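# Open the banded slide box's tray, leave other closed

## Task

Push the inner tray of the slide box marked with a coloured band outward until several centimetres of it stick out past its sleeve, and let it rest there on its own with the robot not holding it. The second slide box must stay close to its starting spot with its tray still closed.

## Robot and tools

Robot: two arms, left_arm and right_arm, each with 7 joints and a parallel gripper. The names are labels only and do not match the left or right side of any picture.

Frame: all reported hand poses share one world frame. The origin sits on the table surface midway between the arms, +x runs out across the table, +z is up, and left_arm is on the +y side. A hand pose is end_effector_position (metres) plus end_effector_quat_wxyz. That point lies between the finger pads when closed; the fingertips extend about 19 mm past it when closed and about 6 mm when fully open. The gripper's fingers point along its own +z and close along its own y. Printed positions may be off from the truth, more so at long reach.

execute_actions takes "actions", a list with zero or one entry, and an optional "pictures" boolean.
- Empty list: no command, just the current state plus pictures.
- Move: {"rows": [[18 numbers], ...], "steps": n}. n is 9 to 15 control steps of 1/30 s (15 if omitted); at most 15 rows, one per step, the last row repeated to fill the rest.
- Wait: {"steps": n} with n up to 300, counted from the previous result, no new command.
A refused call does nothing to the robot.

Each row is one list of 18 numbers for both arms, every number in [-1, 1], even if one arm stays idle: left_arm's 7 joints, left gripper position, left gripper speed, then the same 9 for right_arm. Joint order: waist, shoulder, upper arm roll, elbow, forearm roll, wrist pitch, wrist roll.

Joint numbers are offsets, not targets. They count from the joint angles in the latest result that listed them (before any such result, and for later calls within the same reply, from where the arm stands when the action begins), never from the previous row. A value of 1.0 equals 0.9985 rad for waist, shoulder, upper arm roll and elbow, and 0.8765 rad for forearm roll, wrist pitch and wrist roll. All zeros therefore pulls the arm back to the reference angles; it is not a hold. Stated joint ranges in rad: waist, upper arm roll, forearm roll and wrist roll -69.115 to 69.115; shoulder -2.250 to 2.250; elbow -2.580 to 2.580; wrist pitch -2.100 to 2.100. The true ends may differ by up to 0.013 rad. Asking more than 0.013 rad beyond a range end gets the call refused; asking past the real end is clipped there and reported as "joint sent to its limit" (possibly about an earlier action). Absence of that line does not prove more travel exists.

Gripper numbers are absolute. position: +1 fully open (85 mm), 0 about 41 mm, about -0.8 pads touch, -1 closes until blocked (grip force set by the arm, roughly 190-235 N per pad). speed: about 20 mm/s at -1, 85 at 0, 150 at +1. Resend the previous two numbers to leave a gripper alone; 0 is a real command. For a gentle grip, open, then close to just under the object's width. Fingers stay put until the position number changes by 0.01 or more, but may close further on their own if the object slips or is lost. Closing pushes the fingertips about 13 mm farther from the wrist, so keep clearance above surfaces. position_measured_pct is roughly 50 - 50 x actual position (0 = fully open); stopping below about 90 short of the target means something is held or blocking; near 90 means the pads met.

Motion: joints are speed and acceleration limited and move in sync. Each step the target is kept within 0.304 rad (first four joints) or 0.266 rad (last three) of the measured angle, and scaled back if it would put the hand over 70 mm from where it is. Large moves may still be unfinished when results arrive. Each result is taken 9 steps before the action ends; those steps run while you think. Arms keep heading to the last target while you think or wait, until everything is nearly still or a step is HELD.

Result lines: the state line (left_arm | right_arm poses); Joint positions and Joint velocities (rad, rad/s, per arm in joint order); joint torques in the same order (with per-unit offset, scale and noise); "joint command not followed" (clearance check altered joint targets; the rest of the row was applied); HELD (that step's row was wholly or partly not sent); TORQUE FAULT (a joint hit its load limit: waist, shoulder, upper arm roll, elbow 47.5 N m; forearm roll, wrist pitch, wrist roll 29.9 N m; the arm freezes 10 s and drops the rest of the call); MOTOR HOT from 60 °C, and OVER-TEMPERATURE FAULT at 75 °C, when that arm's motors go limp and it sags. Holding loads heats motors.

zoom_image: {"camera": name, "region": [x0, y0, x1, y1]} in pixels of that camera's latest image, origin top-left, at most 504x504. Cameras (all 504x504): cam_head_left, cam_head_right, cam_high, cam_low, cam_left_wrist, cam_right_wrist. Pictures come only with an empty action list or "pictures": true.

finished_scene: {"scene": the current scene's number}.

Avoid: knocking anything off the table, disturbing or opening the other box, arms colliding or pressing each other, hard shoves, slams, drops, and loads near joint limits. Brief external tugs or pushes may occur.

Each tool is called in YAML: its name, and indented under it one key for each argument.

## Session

execute_actions:
  actions: []
  pictures: true

Scene clock: 0.00 s of 4290.00 s.
left_arm: end_effector_position=(+0.3435, +0.0681, +0.3258) position_measured_pct=0.0 end_effector_quat_wxyz=(+0.245, -0.282, +0.925, -0.070) | right_arm: end_effector_position=(+0.3774, -0.0884, +0.3450) position_measured_pct=0.0 end_effector_quat_wxyz=(+0.139, +0.930, -0.338, -0.016)
Joint positions: left_arm=[ 1.088 -0.018 -0.064  1.941 -0.509  0.962  3.331] | right_arm=[-0.605  0.473 -0.404  1.174  0.256  1.8    3.183]
Joint velocities: left_arm=[ 0.001  0.001  0.001 -0.    -0.    -0.001 -0.   ] | right_arm=[ 0.    -0.001  0.     0.    -0.001 -0.    -0.   ]
Joint torques (N m, as the joint torque sensors report them, + toward a larger angle): no reading
camera_calibration (this result's frames):
cam_left_wrist: T_world_to_cam=[[-0.613028, 0.741813, -0.271865, 0.235879], [0.656258, 0.669711, 0.347582, -0.322899], [0.439912, 0.0346643, -0.897372, 0.292746], [0, 0, 0, 1]] pos_world=[0.227723, 0.031123, 0.439063]
cam_right_wrist: T_world_to_cam=[[-0.665362, -0.709326, 0.232701, 0.121285], [-0.745866, 0.644708, -0.167436, 0.471557], [-0.0312576, -0.28497, -0.958027, 0.462722], [0, 0, 0, 1]] pos_world=[0.446881, -0.0861245, 0.494032]

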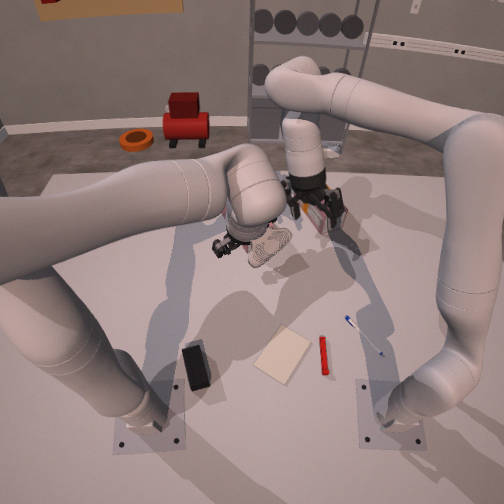

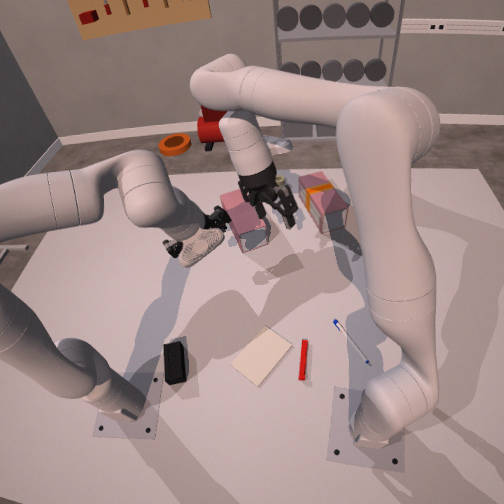

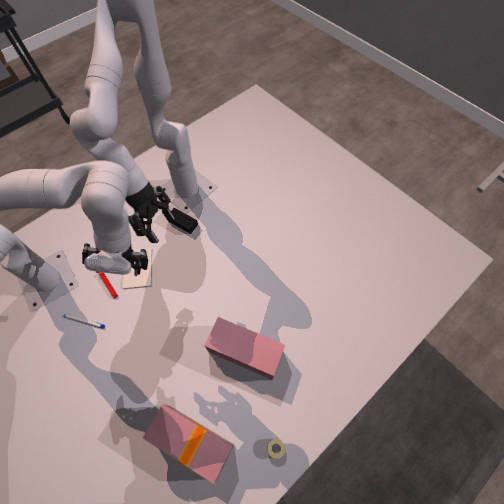

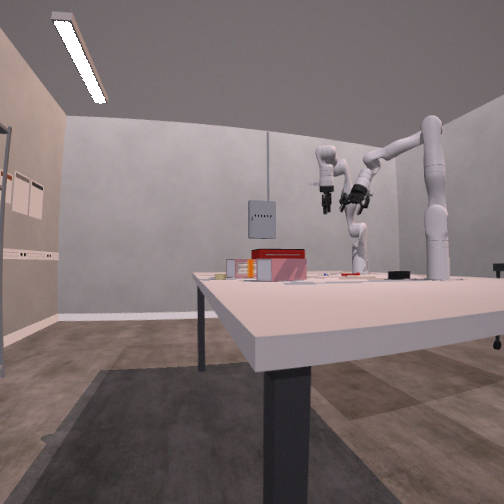

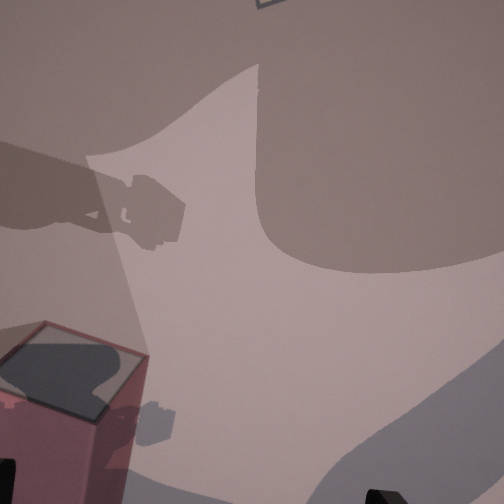

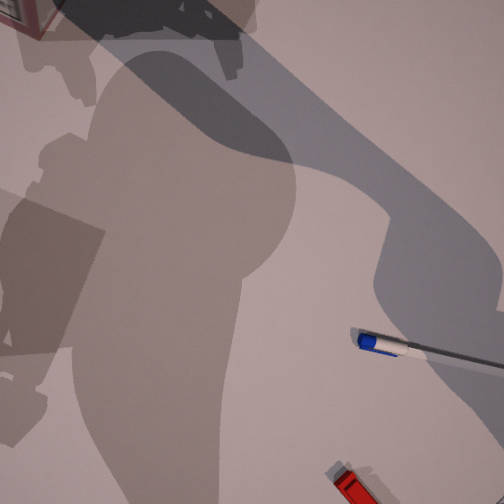

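zoom_image:
  camera: "cam_high"
  region: [120, 290, 320, 500]

zoom_image:
  camera: "cam_head_right"
  region: [200, 150, 380, 270]

zoom_image:
  camera: "cam_low"
  region: [200, 230, 340, 300]

Region (120, 290, 320, 500) of cam_high's 504x504 image, scaled by 2.400, with more detail than that image has; it fills the left 480 columns of this view, and the rest is white.

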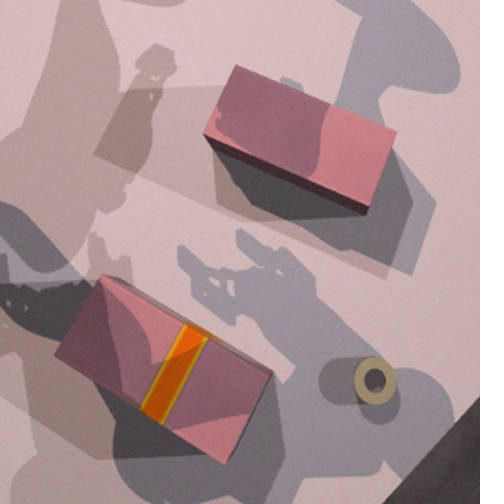

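Region (200, 150, 380, 270) of cam_head_right's 504x504 image, scaled by 2.800, with more detail than that image has.

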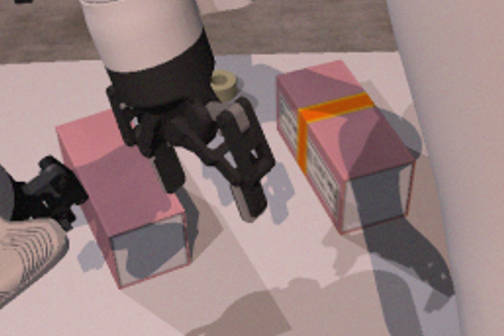

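Region (200, 230, 340, 300) of cam_low's 504x504 image, scaled by 3.600, with more detail than that image has.

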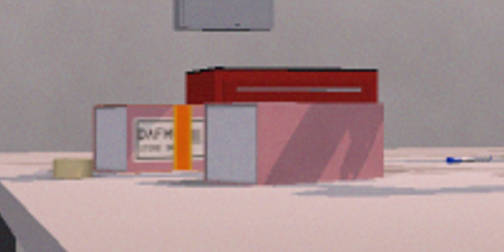

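zoom_image:
  camera: "cam_high"
  region: [40, 200, 220, 350]

zoom_image:
  camera: "cam_head_left"
  region: [170, 290, 410, 410]

Region (40, 200, 220, 350) of cam_high's 504x504 image, scaled by 2.800, with more detail than that image has.

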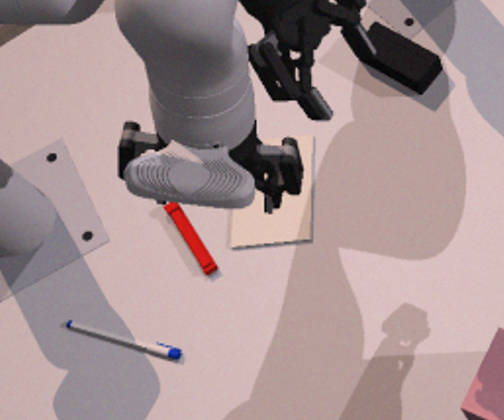

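Region (170, 290, 410, 410) of cam_head_left's 504x504 image, scaled by 2.100, with more detail than that image has.

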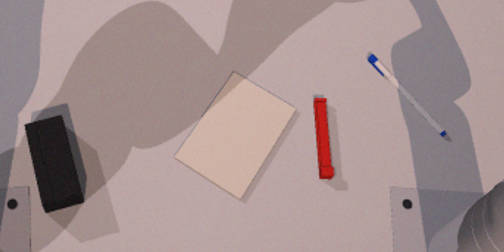

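zoom_image:
  camera: "cam_low"
  region: [310, 255, 430, 295]

zoom_image:
  camera: "cam_right_wrist"
  region: [280, 300, 504, 504]

Region (310, 255, 430, 295) of cam_low's 504x504 image, scaled by 4.200, with more detail than that image has.

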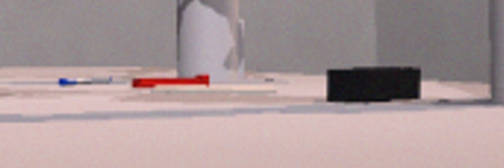

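Region (280, 300, 504, 504) of cam_right_wrist's 504x504 image, scaled by 2.250; it fills the top 459 rows of this view, and the rest is white.

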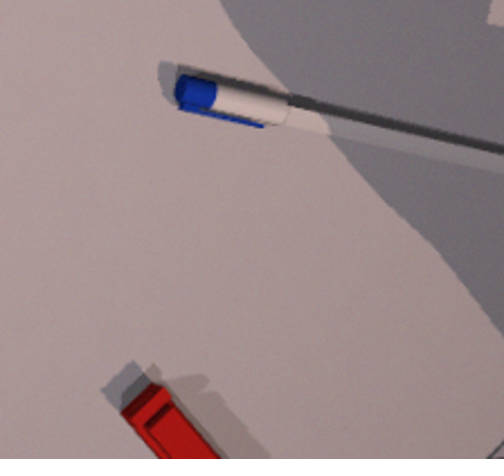

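execute_actions:
  actions:
    - {"rows": [[-0.539,0.70,0.064,-0.80,0.58,-0.195,-0.217,-1,1, -0.139,-0.062,0.243,0.751,-0.175,-0.993,0.507,0,1]], "steps": 15}
  pictures: false

Scene clock: 25.23 s of 4290.00 s.
left_arm: end_effector_position=(+0.3588, +0.0581, +0.3215) position_measured_pct=17.9 end_effector_quat_wxyz=(+0.236, -0.294, +0.923, -0.073) | right_arm: end_effector_position=(+0.3712, -0.0873, +0.3365) position_measured_pct=17.9 end_effector_quat_wxyz=(+0.141, +0.936, -0.323, -0.020)
Joint positions: left_arm=[ 1.044  0.027 -0.057  1.903 -0.48   0.943  3.31 ] | right_arm=[-0.625  0.464 -0.375  1.212  0.239  1.77   3.212]
Joint velocities: left_arm=[ 0.03  -0.043 -0.001  0.066 -0.028  0.059  0.036] | right_arm=[ 0.019  0.001 -0.05  -0.053  0.045  0.032 -0.052]
Joint torques (N m, as the joint torque sensors report them, + toward a larger angle): left_arm=[ -0.2  -10.26   0.22  -8.16  -1.    -0.26   0.07] | right_arm=[ -0.65 -18.16  -1.73  -8.68   0.07   0.39   0.16]
Kept back: nothing.
A step of this action was HELD (marked below), so the last 9 steps of it were dropped. An arm can still carry out its HELD step.
Steps of this call (steps 1 to 90: nothing new was sent; then 22.03 s passed at rest; steps 91 to 96: the first 6 steps of this action). Readings (joint positions | what the end effector reports):
91: left_arm=[1.087 -0.016 -0.064 1.940 -0.508 0.962 3.331] | right_arm=[-0.606 0.472 -0.403 1.175 0.256 1.800 3.183] | left_arm position_measured_pct=0.0 | right_arm position_measured_pct=0.0
92: left_arm=[1.079 -0.009 -0.062 1.935 -0.504 0.959 3.328] | right_arm=[-0.609 0.471 -0.399 1.180 0.253 1.795 3.187] | left_arm position_measured_pct=1.2 | right_arm position_measured_pct=1.2
94: left_arm=[1.048 0.021 -0.057 1.908 -0.480 0.945 3.311] | right_arm=[-0.623 0.464 -0.378 1.207 0.240 1.772 3.211] | left_arm position_measured_pct=8.3 | right_arm position_measured_pct=8.3
95: left_arm=[1.043 0.028 -0.057 1.902 -0.478 0.941 3.309] | right_arm=[-0.626 0.464 -0.374 1.213 0.237 1.769 3.214] | left_arm position_measured_pct=13.1 | right_arm position_measured_pct=13.1 HELD
96: the state above HELD
joint command not followed: on one or more control steps a check withheld the commanded joint targets of the left arm, and it was not sent them on those steps. On the call's last step the targets were still withheld.
cause: the commanded joint targets would bring a part of the robot too close to another arm (a part of this arm just beyond joint 7 (wrist roll) and a part of the other arm just beyond its joint 7 (wrist roll)); next, command targets that bring no part of the robot closer to that arm.
joint command not followed: on one or more control steps a check withheld the commanded joint targets of the right arm, and it was not sent them on those steps. On the call's last step the targets were still withheld.
cause: the commanded joint targets would bring a part of the robot too close to another arm (a part of this arm just beyond joint 7 (wrist roll) and a part of the other arm just beyond its joint 7 (wrist roll)); next, command targets that bring no part of the robot closer to that arm.

execute_actions:
  actions:
    - {"rows": [[-0.495,0,0,0,0,0,0,-1,1, 0,0,0,0.75,0,-0.99,0,0,1],[-0.495,0,0,0,0,0,0,-1,1, 0,0,0,0.75,0,-0.99,0,0,1],[-0.495,0,0,0,0,0,0,-1,1, 0,0,0,0.75,0,-0.99,0,0,1],[-0.495,0,0,0,0,0,0,-1,1, 0,0,0,0.75,0,-0.99,0,0,1],[-0.495,0,0,0,0,0,0,-1,1, 0,0,0,0.75,0,-0.99,0,0,1],[-0.495,0,0,0,0,0,0,-1,1, 0,0,0,0.75,0,-0.99,0,0,1],[-0.495,0,0,0,0,0,0,-1,1, 0,0,0,0.75,0,-0.99,0,0,1],[-0.495,0,0,0,0,0,0,-1,1, 0,0,0,0.75,0,-0.99,0,0,1],[-0.495,0.6,0.057,-0.7,0.548,-0.15,-0.19,-1,1, -0.1,-0.05,0.3,0.75,-0.2,-0.99,0.5,0,1]], "steps": 15}
  pictures: false

Scene clock: 26.50 s of 4290.00 s.
left_arm: end_effector_position=(+0.3672, +0.0729, +0.3218) position_measured_pct=91.7 end_effector_quat_wxyz=(+0.238, -0.313, +0.917, -0.068) | right_arm: end_effector_position=(+0.3696, -0.0875, +0.3265) position_measured_pct=49.6 end_effector_quat_wxyz=(+0.141, +0.937, -0.320, -0.019)
Joint positions: left_arm=[ 1.004  0.022 -0.056  1.907 -0.48   0.945  3.311] | right_arm=[-0.623  0.463 -0.378  1.246  0.24   1.738  3.211]
Joint velocities: left_arm=[-0.31   0.005 -0.003 -0.003 -0.001 -0.002 -0.   ] | right_arm=[-0.001  0.003  0.003  0.31  -0.002 -0.274  0.001]
Joint torques (N m, as the joint torque sensors report them, + toward a larger angle): left_arm=[ -0.47 -10.05   0.25  -8.94  -1.27  -0.41   0.07] | right_arm=[ -0.52 -16.55  -1.71  -7.68   0.76   0.81   0.06]
Steps of this call (steps 1 to 32: nothing new was sent; steps 33 to 38: the first 6 steps of this action). Readings (joint positions | what the end effector reports):
33: left_arm=[1.047 0.021 -0.056 1.908 -0.480 0.945 3.311] | right_arm=[-0.623 0.464 -0.378 1.208 0.240 1.771 3.211] | left_arm position_measured_pct=91.7 | right_arm position_measured_pct=49.6
34: left_arm=[1.040 0.021 -0.056 1.908 -0.480 0.945 3.311] | right_arm=[-0.623 0.463 -0.378 1.213 0.240 1.767 3.211] | left_arm position_measured_pct=91.7 | right_arm position_measured_pct=49.6
36: left_arm=[1.024 0.021 -0.056 1.907 -0.480 0.945 3.311] | right_arm=[-0.623 0.463 -0.378 1.226 0.240 1.755 3.211] | left_arm position_measured_pct=91.7 | right_arm position_measured_pct=49.6
38: the state above

execute_actions:
  actions: []
  pictures: false

Scene clock: 26.93 s of 4290.00 s.
left_arm: end_effector_position=(+0.3754, +0.0803, +0.3207) position_measured_pct=91.7 end_effector_quat_wxyz=(+0.237, -0.326, +0.913, -0.064) | right_arm: end_effector_position=(+0.3612, -0.0934, +0.3011) position_measured_pct=49.6 end_effector_quat_wxyz=(+0.143, +0.942, -0.302, -0.030)
Joint positions: left_arm=[ 0.973  0.029 -0.056  1.901 -0.476  0.943  3.309] | right_arm=[-0.643  0.454 -0.321  1.338  0.207  1.658  3.263]
Joint velocities: left_arm=[ 0.003 -0.003  0.001  0.     0.     0.    -0.001] | right_arm=[-0.092 -0.043  0.297  0.332 -0.173 -0.292  0.293]
Joint torques (N m, as the joint torque sensors report them, + toward a larger angle): left_arm=[ -0.62 -10.14  -0.37  -8.87  -1.39  -0.16   0.11] | right_arm=[  0.51 -16.41  -1.53  -7.6    0.75   0.72   0.1 ]
Kept back: nothing.
Steps of this call (steps 1 to 9: the last 9 steps of your previous action; steps 10 to 13: the robot was to go on to your last target, HELD on every step). Readings (joint positions | what the end effector reports):
1: left_arm=[0.994 0.022 -0.057 1.907 -0.480 0.945 3.311] | right_arm=[-0.623 0.463 -0.378 1.256 0.240 1.729 3.211] | left_arm position_measured_pct=91.7 | right_arm position_measured_pct=49.6
2: left_arm=[0.983 0.022 -0.057 1.907 -0.480 0.944 3.311] | right_arm=[-0.624 0.463 -0.378 1.267 0.240 1.719 3.211] | left_arm position_measured_pct=91.7 | right_arm position_measured_pct=49.6
3: left_arm=[0.980 0.022 -0.058 1.907 -0.481 0.945 3.311] | right_arm=[-0.624 0.463 -0.377 1.278 0.240 1.710 3.211] | left_arm position_measured_pct=91.7 | right_arm position_measured_pct=49.6 HELD
4: left_arm=[0.979 0.024 -0.058 1.906 -0.480 0.945 3.311] | right_arm=[-0.624 0.464 -0.377 1.282 0.239 1.708 3.211] | left_arm position_measured_pct=91.7 | right_arm position_measured_pct=49.6 HELD
5: left_arm=[0.973 0.029 -0.056 1.902 -0.476 0.943 3.309] | right_arm=[-0.624 0.464 -0.377 1.281 0.240 1.709 3.211] | left_arm position_measured_pct=91.7 | right_arm position_measured_pct=49.6 HELD
6: left_arm=[0.972 0.031 -0.056 1.900 -0.475 0.942 3.308] | right_arm=[-0.624 0.464 -0.377 1.281 0.239 1.708 3.212] | left_arm position_measured_pct=91.7 | right_arm position_measured_pct=49.6 HELD
7: left_arm=[0.972 0.031 -0.056 1.900 -0.476 0.942 3.308] | right_arm=[-0.626 0.463 -0.373 1.284 0.237 1.705 3.215] | left_arm position_measured_pct=91.7 | right_arm position_measured_pct=49.6 HELD
8: left_arm=[0.973 0.030 -0.056 1.901 -0.476 0.943 3.309] | right_arm=[-0.629 0.461 -0.367 1.290 0.234 1.700 3.220] | left_arm position_measured_pct=91.7 | right_arm position_measured_pct=49.6 HELD
9: left_arm=[0.973 0.030 -0.056 1.901 -0.476 0.943 3.309] | right_arm=[-0.631 0.460 -0.360 1.298 0.229 1.693 3.227] | left_arm position_measured_pct=91.7 | right_arm position_measured_pct=49.6 HELD
10: left_arm=[0.973 0.030 -0.056 1.901 -0.476 0.943 3.309] | right_arm=[-0.634 0.458 -0.351 1.306 0.224 1.685 3.235] | left_arm position_measured_pct=91.7 | right_arm position_measured_pct=49.6 HELD
11: left_arm=[0.973 0.030 -0.056 1.901 -0.476 0.943 3.309] | right_arm=[-0.637 0.457 -0.341 1.316 0.219 1.677 3.244] | left_arm position_measured_pct=91.7 | right_arm position_measured_pct=49.6 HELD
12: left_arm=[0.973 0.029 -0.056 1.901 -0.476 0.943 3.309] | right_arm=[-0.640 0.455 -0.331 1.327 0.213 1.667 3.253] | left_arm position_measured_pct=91.7 | right_arm position_measured_pct=49.6 HELD
13: the state above HELD
A step was HELD (marked above), so your last target was given up. An arm can still carry out its HELD step.
joint command not followed: on one or more control steps a check withheld the commanded joint targets of the left arm, and it was not sent them on those steps. On the call's last step the targets were still withheld.
cause: the commanded joint targets would bring a part of the robot too close to another arm (a part of this arm just beyond joint 7 (wrist roll) and a part of the other arm just beyond its joint 7 (wrist roll), along the way the arms are being sent); next, command targets that bring no part of the robot closer to that arm.
joint command not followed: on one or more control steps a check withheld the commanded joint targets of the right arm, and it was not sent them on those steps.
cause: the commanded joint targets would bring a part of the robot too close to another arm (a part of this arm just beyond joint 7 (wrist roll) and a part of the other arm just beyond its joint 7 (wrist roll)); next, command targets that bring no part of the robot closer to that arm.

execute_actions:
  actions:
    - {"rows": [[-0.42,-0.25,0,0,0,0,0,-1,1, 0.15,0,0.2,0.7,-0.15,-0.85,0.4,0,1]], "steps": 15}
  pictures: false

execute_actions:
  actions: []
  pictures: false

Scene clock: 28.03 s of 4290.00 s.
left_arm: end_effector_position=(+0.4424, +0.0997, +0.3339) position_measured_pct=91.7 end_effector_quat_wxyz=(+0.226, -0.410, +0.879, -0.093) | right_arm: end_effector_position=(+0.3336, -0.1456, +0.2193) position_measured_pct=49.6 end_effector_quat_wxyz=(+0.135, +0.951, -0.266, -0.084)
Joint positions: left_arm=[ 0.756  0.087 -0.036  1.794 -0.382  0.898  3.252] | right_arm=[-0.644  0.431 -0.131  1.647  0.09   1.386  3.501]
Joint velocities: left_arm=[-0.587 -0.805 -0.091  0.301 -0.29   0.138  0.162] | right_arm=[ 0.602  0.083  0.033  0.913 -0.055 -0.801  0.43 ]
Joint torques (N m, as the joint torque sensors report them, + toward a larger angle): left_arm=[  0.19 -13.48   0.91  -9.4   -0.97  -0.65  -0.1 ] | right_arm=[  1.82 -14.7    0.75  -4.93   0.69   0.93   0.66]
Steps of this call (steps 1 to 27: nothing new was sent; steps 28 to 33: the first 6 steps of this action). Readings (joint positions | what the end effector reports):
28: left_arm=[0.829 0.171 -0.029 1.757 -0.349 0.880 3.230] | right_arm=[-0.705 0.424 -0.132 1.565 0.096 1.458 3.462] | left_arm position_measured_pct=91.7 | right_arm position_measured_pct=49.6
29: left_arm=[0.823 0.165 -0.029 1.760 -0.351 0.882 3.232] | right_arm=[-0.700 0.424 -0.133 1.570 0.095 1.454 3.464] | left_arm position_measured_pct=91.7 | right_arm position_measured_pct=49.6
31: left_arm=[0.796 0.136 -0.031 1.773 -0.363 0.889 3.241] | right_arm=[-0.679 0.426 -0.133 1.597 0.093 1.430 3.477] | left_arm position_measured_pct=91.7 | right_arm position_measured_pct=49.6
33: the state above

Scene clock: 28.33 s of 4290.00 s.
left_arm: end_effector_position=(+0.4294, +0.2207, +0.4035) position_measured_pct=91.7 end_effector_quat_wxyz=(+0.293, -0.498, +0.808, -0.112) | right_arm: end_effector_position=(+0.2995, -0.2033, +0.1376) position_measured_pct=49.6 end_effector_quat_wxyz=(+0.118, +0.948, -0.275, -0.106)
Joint positions: left_arm=[ 0.592 -0.162 -0.053  1.881 -0.459  0.935  3.298] | right_arm=[-0.526  0.45  -0.123  1.946  0.079  1.069  3.591]
Joint velocities: left_arm=[-0.439 -0.685 -0.062  0.245 -0.232  0.117  0.134] | right_arm=[ 0.255  0.036  0.005  0.726 -0.028 -1.216  0.181]
Joint torques (N m, as the joint torque sensors report them, + toward a larger angle): left_arm=[ 0.49 -4.74  1.22 -9.19 -0.78 -1.41  0.08] | right_arm=[ -0.75 -14.15  -0.8   -5.92   0.43   0.83  -0.12]
Kept back: nothing.
Steps of this call (steps 1 to 9: the last 9 steps of your previous action). Readings (joint positions | what the end effector reports):
1: left_arm=[0.737 0.060 -0.038 1.804 -0.391 0.902 3.257] | right_arm=[-0.625 0.434 -0.129 1.680 0.089 1.357 3.516] | left_arm position_measured_pct=91.7 | right_arm position_measured_pct=49.6
2: left_arm=[0.719 0.033 -0.040 1.813 -0.400 0.906 3.263] | right_arm=[-0.608 0.436 -0.127 1.715 0.087 1.327 3.529] | left_arm position_measured_pct=91.7 | right_arm position_measured_pct=49.6
4: left_arm=[0.682 -0.023 -0.044 1.833 -0.416 0.914 3.273] | right_arm=[-0.580 0.441 -0.125 1.787 0.085 1.263 3.551] | left_arm position_measured_pct=91.7 | right_arm position_measured_pct=49.6
8: left_arm=[0.608 -0.137 -0.051 1.872 -0.451 0.931 3.293] | right_arm=[-0.535 0.448 -0.123 1.921 0.080 1.110 3.585] | left_arm position_measured_pct=91.7 | right_arm position_measured_pct=49.6
9: the state above

execute_actions:
  actions:
    - {"rows": [[0,0.92,0.053,-0.89,0.524,-0.206,-0.18,-1,1, -0.3105,-0.081,0.123,0.4787,-0.090,-0.8215,0.380,0,1]], "steps": 15}
  pictures: false

execute_actions:
  actions:
    - {"steps": 8}
  pictures: true

Scene clock: 29.30 s of 4290.00 s.
left_arm: end_effector_position=(+0.4526, +0.2023, +0.4195) position_measured_pct=91.7 end_effector_quat_wxyz=(+0.292, -0.498, +0.804, -0.144) | right_arm: end_effector_position=(+0.2730, -0.2004, +0.1049) position_measured_pct=49.6 end_effector_quat_wxyz=(+0.086, +0.967, -0.222, -0.086)
Joint positions: left_arm=[ 0.563 -0.133 -0.044  1.822 -0.408  0.897  3.267] | right_arm=[-0.586  0.428 -0.089  2.12   0.056  0.84   3.684]
Joint velocities: left_arm=[ 0.077  0.769  0.13  -0.74   0.659 -0.41  -0.355] | right_arm=[-0.943 -0.25   0.347  0.903 -0.218 -0.793  0.789]
Joint torques (N m, as the joint torque sensors report them, + toward a larger angle): left_arm=[ -0.44  -7.73  -0.33 -10.07  -0.97  -1.31   0.1 ] | right_arm=[ -0.71 -13.42  -0.87  -2.19   0.09   1.04   0.24]
Steps of this call (steps 1 to 23: the robot went on to your last target; steps 24 to 29: the first 6 steps of this action). Readings (joint positions | what the end effector reports):
24: left_arm=[0.554 -0.219 -0.056 1.901 -0.475 0.943 3.308] | right_arm=[-0.495 0.453 -0.121 2.038 0.075 0.912 3.614] | left_arm position_measured_pct=91.7 | right_arm position_measured_pct=49.6
25: left_arm=[0.555 -0.212 -0.056 1.895 -0.471 0.940 3.306] | right_arm=[-0.503 0.451 -0.119 2.043 0.075 0.907 3.618] | left_arm position_measured_pct=91.7 | right_arm position_measured_pct=49.6
27: left_arm=[0.558 -0.182 -0.052 1.868 -0.448 0.924 3.291] | right_arm=[-0.533 0.442 -0.108 2.070 0.068 0.883 3.641] | left_arm position_measured_pct=91.7 | right_arm position_measured_pct=49.6
29: the state above

Scene clock: 29.60 s of 4290.00 s.
left_arm: end_effector_position=(+0.5333, +0.0819, +0.4207) position_measured_pct=91.7 end_effector_quat_wxyz=(+0.236, -0.480, +0.814, -0.225) | right_arm: end_effector_position=(+0.2255, -0.1826, +0.0751) position_measured_pct=49.6 end_effector_quat_wxyz=(+0.036, +0.996, -0.076, -0.040)
Joint positions: left_arm=[ 0.58   0.111 -0.017  1.579 -0.198  0.811  3.191] | right_arm=[-0.79   0.38  -0.014  2.373  0.009  0.497  3.885]
Joint velocities: left_arm=[ 0.04   0.877  0.061 -0.876  0.673 -0.192 -0.169] | right_arm=[-0.382 -0.091  0.125  0.432 -0.071 -1.218  0.328]
Joint torques (N m, as the joint torque sensors report them, + toward a larger angle): left_arm=[ -0.89 -12.43   0.02 -10.2   -0.66  -1.67   0.29] | right_arm=[ -0.54 -10.67  -0.32  -3.3   -0.06   0.13   0.4 ]
Kept back: nothing.
Steps of this call (steps 1 to 9: the last 9 steps of your previous action). Readings (joint positions | what the end effector reports):
1: left_arm=[0.566 -0.107 -0.040 1.797 -0.386 0.884 3.256] | right_arm=[-0.620 0.420 -0.076 2.153 0.048 0.811 3.713] | left_arm position_measured_pct=91.7 | right_arm position_measured_pct=49.6
2: left_arm=[0.568 -0.082 -0.036 1.771 -0.364 0.872 3.245] | right_arm=[-0.653 0.412 -0.065 2.191 0.040 0.777 3.745] | left_arm position_measured_pct=91.7 | right_arm position_measured_pct=49.6
4: left_arm=[0.572 -0.029 -0.029 1.719 -0.318 0.851 3.226] | right_arm=[-0.709 0.399 -0.045 2.266 0.027 0.699 3.804] | left_arm position_measured_pct=91.7 | right_arm position_measured_pct=49.6
8: left_arm=[0.579 0.082 -0.019 1.608 -0.221 0.817 3.197] | right_arm=[-0.777 0.383 -0.018 2.358 0.011 0.538 3.874] | left_arm position_measured_pct=91.7 | right_arm position_measured_pct=49.6
9: the state above
camera_calibration (this result's frames):
cam_left_wrist: T_world_to_cam=[[-0.763055, 0.31585, -0.563902, 0.605592], [0.343042, 0.937348, 0.0608287, -0.223926], [0.547785, -0.147026, -0.823599, 0.220213], [0, 0, 0, 1]] pos_world=[0.418287, 0.0509976, 0.536482]
cam_right_wrist: T_world_to_cam=[[-0.198487, -0.978994, 0.0466185, -0.124366], [-0.980025, 0.197645, -0.0220682, 0.334059], [0.0123907, -0.0500676, -0.998669, 0.208649], [0, 0, 0, 1]] pos_world=[0.300116, -0.177332, 0.221541]

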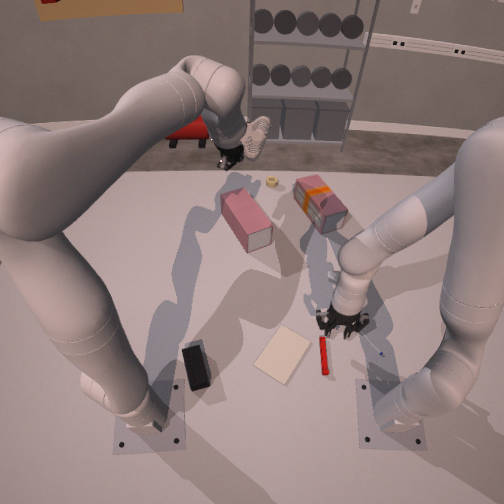

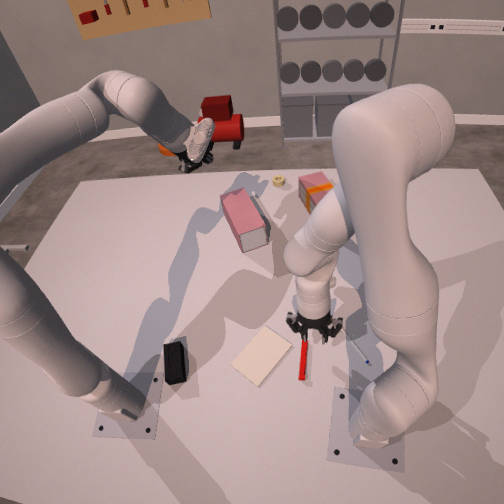

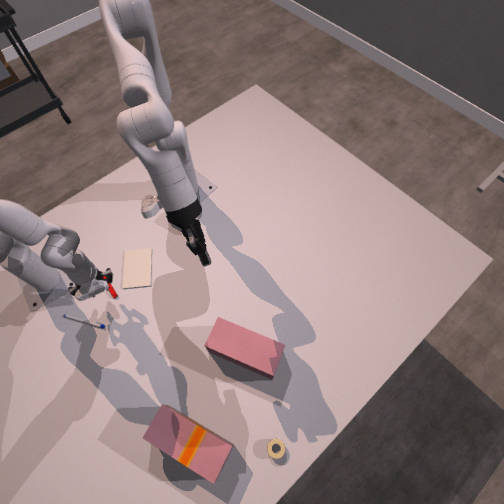

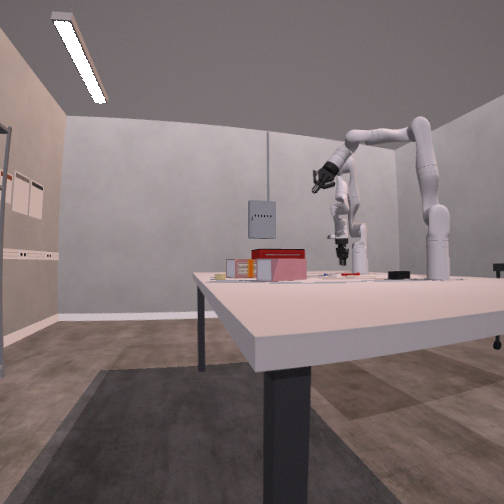

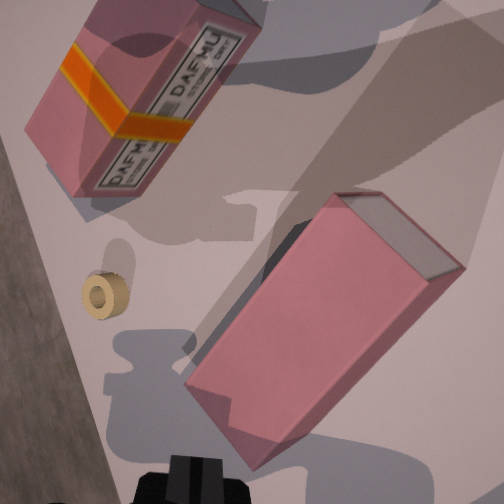

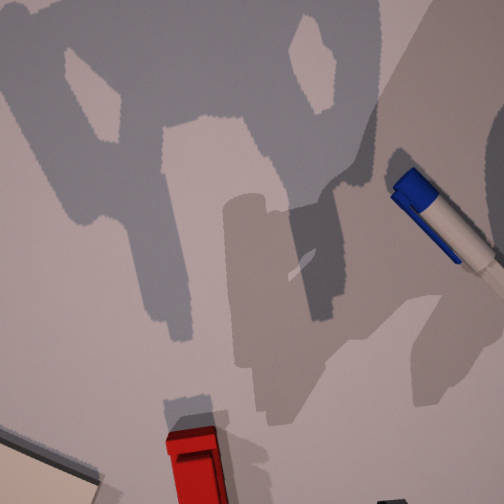

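execute_actions:
  actions: []
  pictures: true

Scene clock: 30.50 s of 4290.00 s.
left_arm: end_effector_position=(+0.7157, -0.0840, +0.2873) position_measured_pct=91.7 end_effector_quat_wxyz=(+0.162, -0.486, +0.815, -0.270) | right_arm: end_effector_position=(+0.2346, -0.1643, +0.0706) position_measured_pct=49.6 end_effector_quat_wxyz=(+0.000, +0.999, -0.044, -0.000)
Joint positions: left_arm=[ 0.592  0.754 -0.     0.993  0.     0.754  3.14 ] | right_arm=[-0.836  0.369  0.     2.424 -0.     0.349  3.924]
Joint velocities: left_arm=[-0.001  0.025 -0.001 -0.009  0.     0.002  0.001] | right_arm=[ 0.001 -0.001  0.    -0.     0.001 -0.001  0.   ]
Joint torques (N m, as the joint torque sensors report them, + toward a larger angle): left_arm=[ -0.04 -25.35   0.36 -10.31  -0.26  -1.71   0.12] | right_arm=[ -0.1  -10.31  -0.19  -2.98   0.29  -0.11   0.09]
Kept back: nothing.
Steps of this call (steps 1 to 27: the robot went on to your last target). Readings (joint positions | what the end effector reports):
1: left_arm=[0.581 0.140 -0.015 1.549 -0.176 0.805 3.185] | right_arm=[-0.803 0.377 -0.010 2.387 0.006 0.456 3.896] | left_arm position_measured_pct=91.7 | right_arm position_measured_pct=49.6
2: left_arm=[0.583 0.170 -0.014 1.519 -0.157 0.799 3.180] | right_arm=[-0.814 0.374 -0.006 2.401 0.004 0.417 3.906] | left_arm position_measured_pct=91.7 | right_arm position_measured_pct=49.6
4: left_arm=[0.585 0.232 -0.011 1.457 -0.123 0.789 3.172] | right_arm=[-0.828 0.371 -0.002 2.418 0.001 0.364 3.921] | left_arm position_measured_pct=91.7 | right_arm position_measured_pct=49.6
8: left_arm=[0.587 0.360 -0.006 1.329 -0.074 0.775 3.159] | right_arm=[-0.833 0.369 0.000 2.423 -0.000 0.350 3.924] | left_arm position_measured_pct=91.7 | right_arm position_measured_pct=49.6
27: the state above
camera_calibration (this result's frames):
cam_left_wrist: T_world_to_cam=[[-0.794766, 0.269122, -0.543986, 0.734991], [0.383, 0.917697, -0.105559, -0.105354], [0.470806, -0.292241, -0.832428, 0.0315023], [0, 0, 0, 1]] pos_world=[0.609665, -0.0919132, 0.414927]
cam_right_wrist: T_world_to_cam=[[-0.136332, -0.990037, -0.0352072, -0.11502], [-0.985924, 0.139067, -0.0928174, 0.336013], [0.0967889, 0.0220576, -0.99506, 0.196763], [0, 0, 0, 1]] pos_world=[0.296557, -0.164942, 0.22293]

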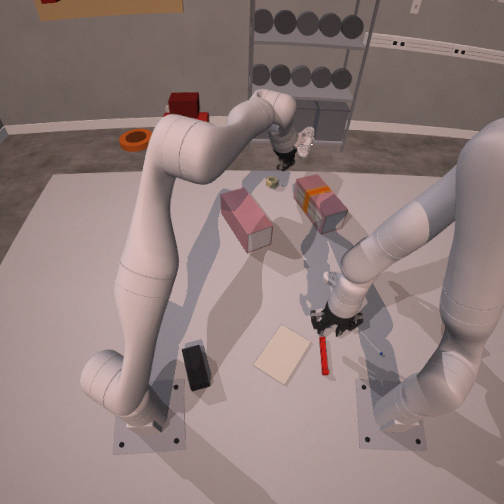

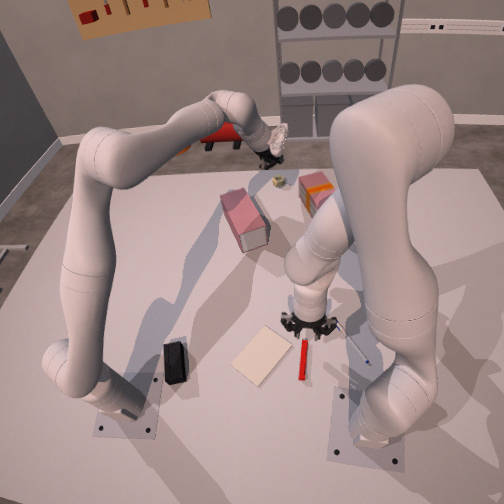

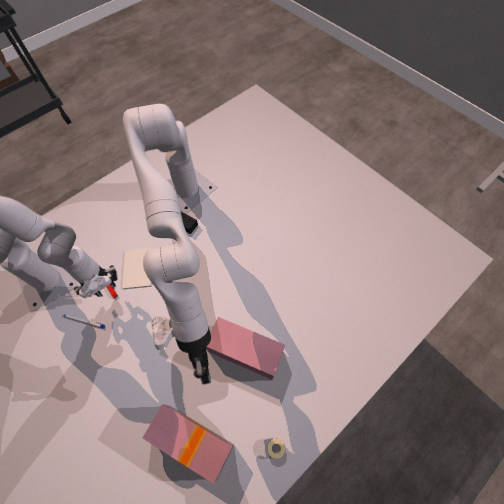

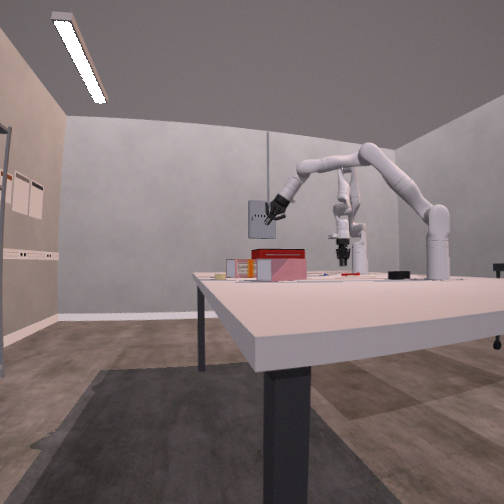

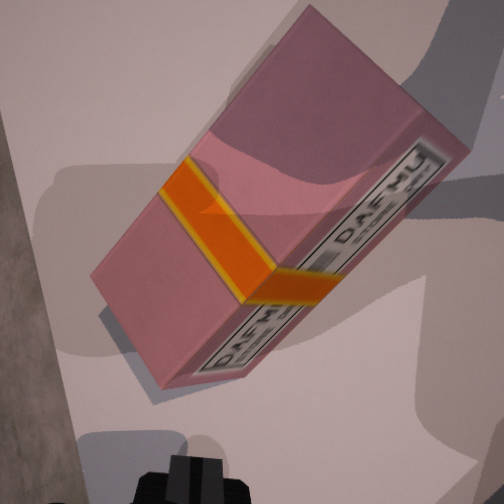

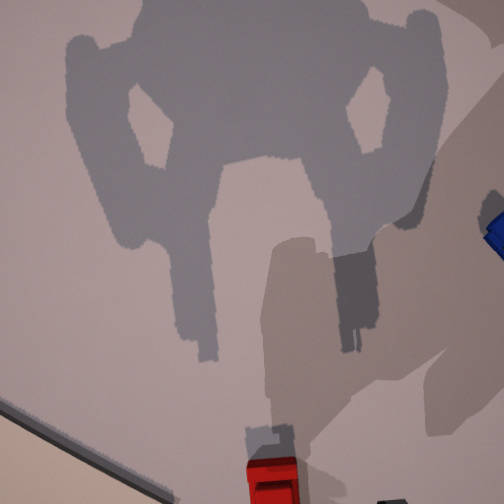

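execute_actions:
  actions:
    - {"rows": [[0.0955,0.4096,0,-0.3752,0,-0.145,0,-1,1, -0.0213,0.178,0,0.0366,0,-0.245,0.039,0,1]], "steps": 15}
  pictures: false

execute_actions:
  actions:
    - {"steps": 6}
  pictures: true

Scene clock: 32.90 s of 4290.00 s.
left_arm: end_effector_position=(+0.7348, -0.1172, +0.2636) position_measured_pct=91.7 end_effector_quat_wxyz=(+0.166, -0.473, +0.817, -0.284) | right_arm: end_effector_position=(+0.2328, -0.1622, +0.0453) position_measured_pct=49.6 end_effector_quat_wxyz=(+0.003, +0.999, -0.031, -0.003)
Joint positions: left_arm=[ 0.617  0.845 -0.002  0.907 -0.     0.721  3.14 ] | right_arm=[-0.847  0.46   0.     2.441 -0.     0.25   3.94 ]
Joint velocities: left_arm=[ 0.239  0.925  0.01  -0.913  0.006 -0.33   0.   ] | right_arm=[-0.102  0.866 -0.001  0.178  0.    -1.062  0.171]
Joint torques (N m, as the joint torque sensors report them, + toward a larger angle): left_arm=[  1.17 -21.2    1.46  -8.99  -0.13  -1.59   0.02] | right_arm=[-0.26 -9.1  -0.61 -1.9   0.24  0.13  0.21]
Steps of this call (steps 1 to 30: the robot went on to your last target; steps 31 to 66: nothing new was sent; steps 67 to 72: the first 6 steps of this action). Readings (joint positions | what the end effector reports):
67: left_arm=[0.592 0.758 -0.001 0.991 -0.000 0.754 3.140] | right_arm=[-0.837 0.370 0.000 2.424 -0.000 0.348 3.924] | left_arm position_measured_pct=91.7 | right_arm position_measured_pct=49.6
68: left_arm=[0.594 0.764 -0.001 0.985 -0.000 0.752 3.140] | right_arm=[-0.837 0.377 0.000 2.425 -0.000 0.342 3.925] | left_arm position_measured_pct=91.7 | right_arm position_measured_pct=49.6
70: left_arm=[0.603 0.793 -0.002 0.957 -0.001 0.741 3.140] | right_arm=[-0.841 0.408 0.000 2.431 -0.000 0.310 3.930] | left_arm position_measured_pct=91.7 | right_arm position_measured_pct=49.6
72: the state above

Scene clock: 33.20 s of 4290.00 s.
left_arm: end_effector_position=(+0.7705, -0.1994, +0.1741) position_measured_pct=91.7 end_effector_quat_wxyz=(+0.169, -0.444, +0.822, -0.312) | right_arm: end_effector_position=(+0.2337, -0.1579, +0.0225) position_measured_pct=49.6 end_effector_quat_wxyz=(-0.001, +1.000, -0.017, +0.002)
Joint positions: left_arm=[ 0.676  1.113 -0.     0.662  0.     0.641  3.14 ] | right_arm=[-0.857  0.543  0.     2.46  -0.     0.135  3.958]
Joint velocities: left_arm=[ 0.145  0.644  0.01  -0.565  0.004 -0.187  0.   ] | right_arm=[-0.005  0.033  0.001  0.004 -0.001 -0.002 -0.   ]
Joint torques (N m, as the joint torque sensors report them, + toward a larger angle): left_arm=[ -1.94 -35.17   0.3  -11.86  -0.09  -2.08   0.31] | right_arm=[ -0.05 -11.61  -0.22  -1.52   0.32  -0.33   0.14]
Kept back: nothing.
Steps of this call (steps 1 to 9: the last 9 steps of your previous action). Readings (joint positions | what the end effector reports):
1: left_arm=[0.625 0.876 -0.001 0.876 -0.000 0.710 3.141] | right_arm=[-0.850 0.486 0.000 2.447 -0.000 0.216 3.945] | left_arm position_measured_pct=91.7 | right_arm position_measured_pct=49.6
2: left_arm=[0.632 0.907 -0.001 0.847 0.000 0.700 3.141] | right_arm=[-0.853 0.506 0.000 2.452 -0.000 0.187 3.950] | left_arm position_measured_pct=91.7 | right_arm position_measured_pct=49.6
4: left_arm=[0.645 0.968 -0.001 0.791 -0.000 0.682 3.141] | right_arm=[-0.856 0.532 -0.000 2.458 -0.000 0.148 3.956] | left_arm position_measured_pct=91.7 | right_arm position_measured_pct=49.6
8: left_arm=[0.671 1.089 -0.001 0.683 -0.000 0.647 3.141] | right_arm=[-0.857 0.541 0.000 2.460 -0.000 0.135 3.958] | left_arm position_measured_pct=91.7 | right_arm position_measured_pct=49.6
9: the state above
camera_calibration (this result's frames):
cam_left_wrist: T_world_to_cam=[[-0.728103, 0.308746, -0.611999, 0.716373], [0.467291, 0.876772, -0.113621, -0.104081], [0.501503, -0.368709, -0.782654, -0.169859], [0, 0, 0, 1]] pos_world=[0.655414, -0.192551, 0.293653]
cam_right_wrist: T_world_to_cam=[[-0.0815504, -0.995931, -0.0383638, -0.124165], [-0.991765, 0.0849029, -0.0958857, 0.322683], [0.0987527, 0.0302283, -0.994653, 0.14968], [0, 0, 0, 1]] pos_world=[0.295119, -0.155581, 0.175057]

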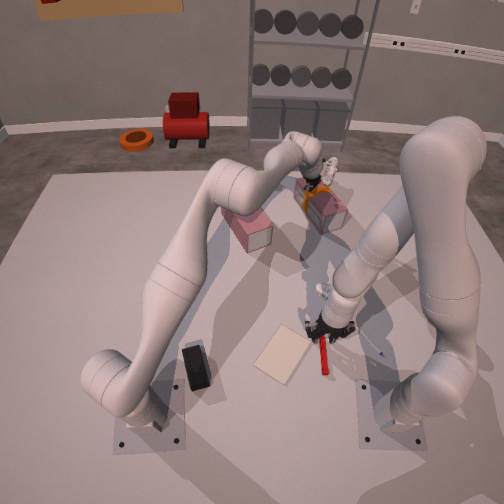

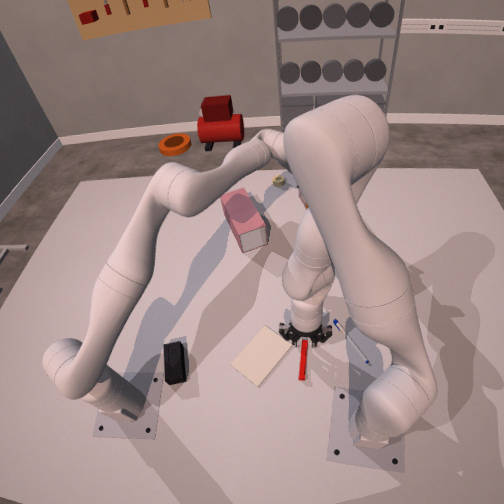

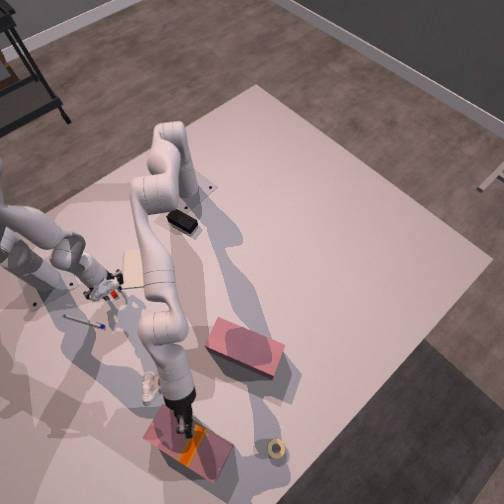

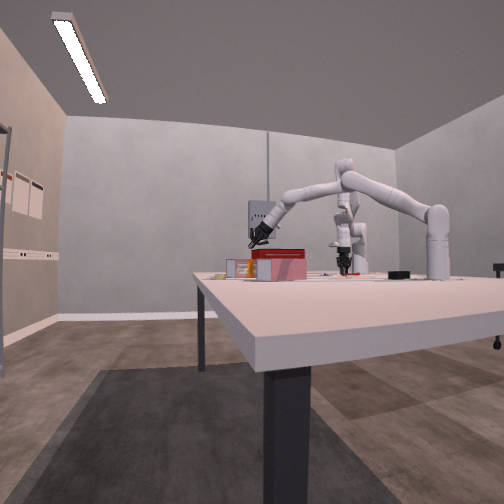

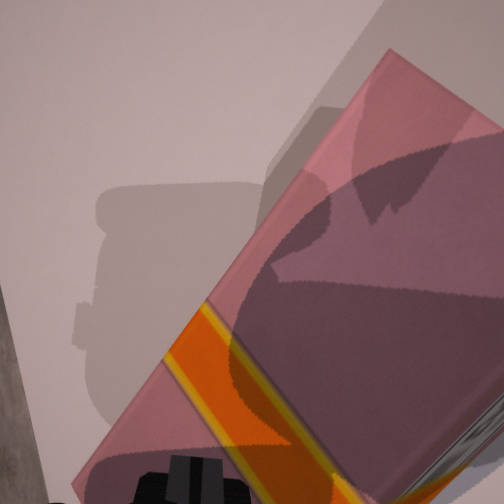

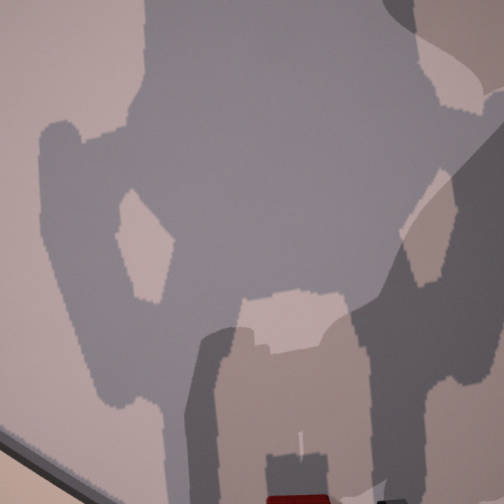

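execute_actions:
  actions:
    - {"rows": [[0.0114,0.1005,0,-0.0055,0,-0.0996,0,-1,1, 0,0.004,0,0,0,0,0,-1,0.6]], "steps": 15}
  pictures: false

execute_actions:
  actions: []
  pictures: false

Scene clock: 33.93 s of 4290.00 s.
left_arm: end_effector_position=(+0.7750, -0.2147, +0.1211) position_measured_pct=91.7 end_effector_quat_wxyz=(+0.170, -0.438, +0.823, -0.319) | right_arm: end_effector_position=(+0.2329, -0.1586, +0.0215) position_measured_pct=64.7 end_effector_quat_wxyz=(-0.000, +1.000, -0.017, +0.000)
Joint positions: left_arm=[ 0.688  1.2   -0.     0.648  0.     0.553  3.14 ] | right_arm=[-0.857  0.547  0.     2.46  -0.     0.135  3.958]
Joint velocities: left_arm=[-0.002  0.064  0.002  0.09   0.003 -0.098  0.002] | right_arm=[ 0.001  0.001 -0.    -0.     0.     0.001 -0.   ]
Joint torques (N m, as the joint torque sensors report them, + toward a larger angle): left_arm=[ -1.13 -17.67   0.33  -5.08  -0.11  -0.41   0.09] | right_arm=[ -0.16 -11.74  -0.18  -1.05   0.32  -0.21   0.15]
Steps of this call (steps 1 to 16: the robot went on to your last target; steps 17 to 22: the first 6 steps of this action). Readings (joint positions | what the end effector reports):
17: left_arm=[0.687 1.164 -0.000 0.619 0.000 0.626 3.141] | right_arm=[-0.857 0.546 0.000 2.460 -0.000 0.135 3.958] | left_arm position_measured_pct=91.7 | right_arm position_measured_pct=49.6
18: left_arm=[0.687 1.169 -0.000 0.621 0.000 0.617 3.141] | right_arm=[-0.857 0.547 0.000 2.460 -0.000 0.135 3.958] | left_arm position_measured_pct=91.7 | right_arm position_measured_pct=50.8
20: left_arm=[0.687 1.192 -0.000 0.638 0.000 0.581 3.141] | right_arm=[-0.857 0.547 0.000 2.460 -0.000 0.135 3.958] | left_arm position_measured_pct=91.7 | right_arm position_measured_pct=56.7
22: the state above

Scene clock: 34.23 s of 4290.00 s.
left_arm: end_effector_position=(+0.7749, -0.2146, +0.1198) position_measured_pct=91.7 end_effector_quat_wxyz=(+0.170, -0.438, +0.823, -0.319) | right_arm: end_effector_position=(+0.2330, -0.1585, +0.0218) position_measured_pct=79.4 end_effector_quat_wxyz=(-0.000, +1.000, -0.017, +0.000)
Joint positions: left_arm=[ 0.688  1.201 -0.     0.65   0.     0.55   3.14 ] | right_arm=[-0.857  0.545  0.     2.461 -0.     0.135  3.958]
Joint velocities: left_arm=[ 0.001 -0.     0.     0.001  0.    -0.     0.001] | right_arm=[-0.     0.001  0.     0.    -0.001 -0.     0.   ]
Joint torques (N m, as the joint torque sensors report them, + toward a larger angle): left_arm=[ -0.69 -20.65   0.46  -5.86  -0.19  -0.33  -0.11] | right_arm=[ -0.03 -10.55  -0.11  -1.25   0.35  -0.43   0.1 ]
Kept back: nothing.
Steps of this call (steps 1 to 9: the last 9 steps of your previous action). Readings (joint positions | what the end effector reports):
1: left_arm=[0.688 1.201 -0.000 0.650 0.000 0.551 3.140] | right_arm=[-0.857 0.547 0.000 2.460 -0.000 0.135 3.958] | left_arm position_measured_pct=91.7 | right_arm position_measured_pct=68.7
2: left_arm=[0.688 1.201 -0.000 0.650 0.000 0.550 3.140] | right_arm=[-0.857 0.546 0.000 2.460 -0.000 0.135 3.958] | left_arm position_measured_pct=91.7 | right_arm position_measured_pct=73.0
4: left_arm=[0.688 1.201 -0.000 0.650 0.000 0.550 3.140] | right_arm=[-0.857 0.545 0.000 2.461 -0.000 0.135 3.958] | left_arm position_measured_pct=91.7 | right_arm position_measured_pct=78.6
8: left_arm=[0.688 1.201 -0.000 0.650 0.000 0.550 3.140] | right_arm=[-0.857 0.545 0.000 2.461 -0.000 0.135 3.958] | left_arm position_measured_pct=91.7 | right_arm position_measured_pct=79.4
9: the state above


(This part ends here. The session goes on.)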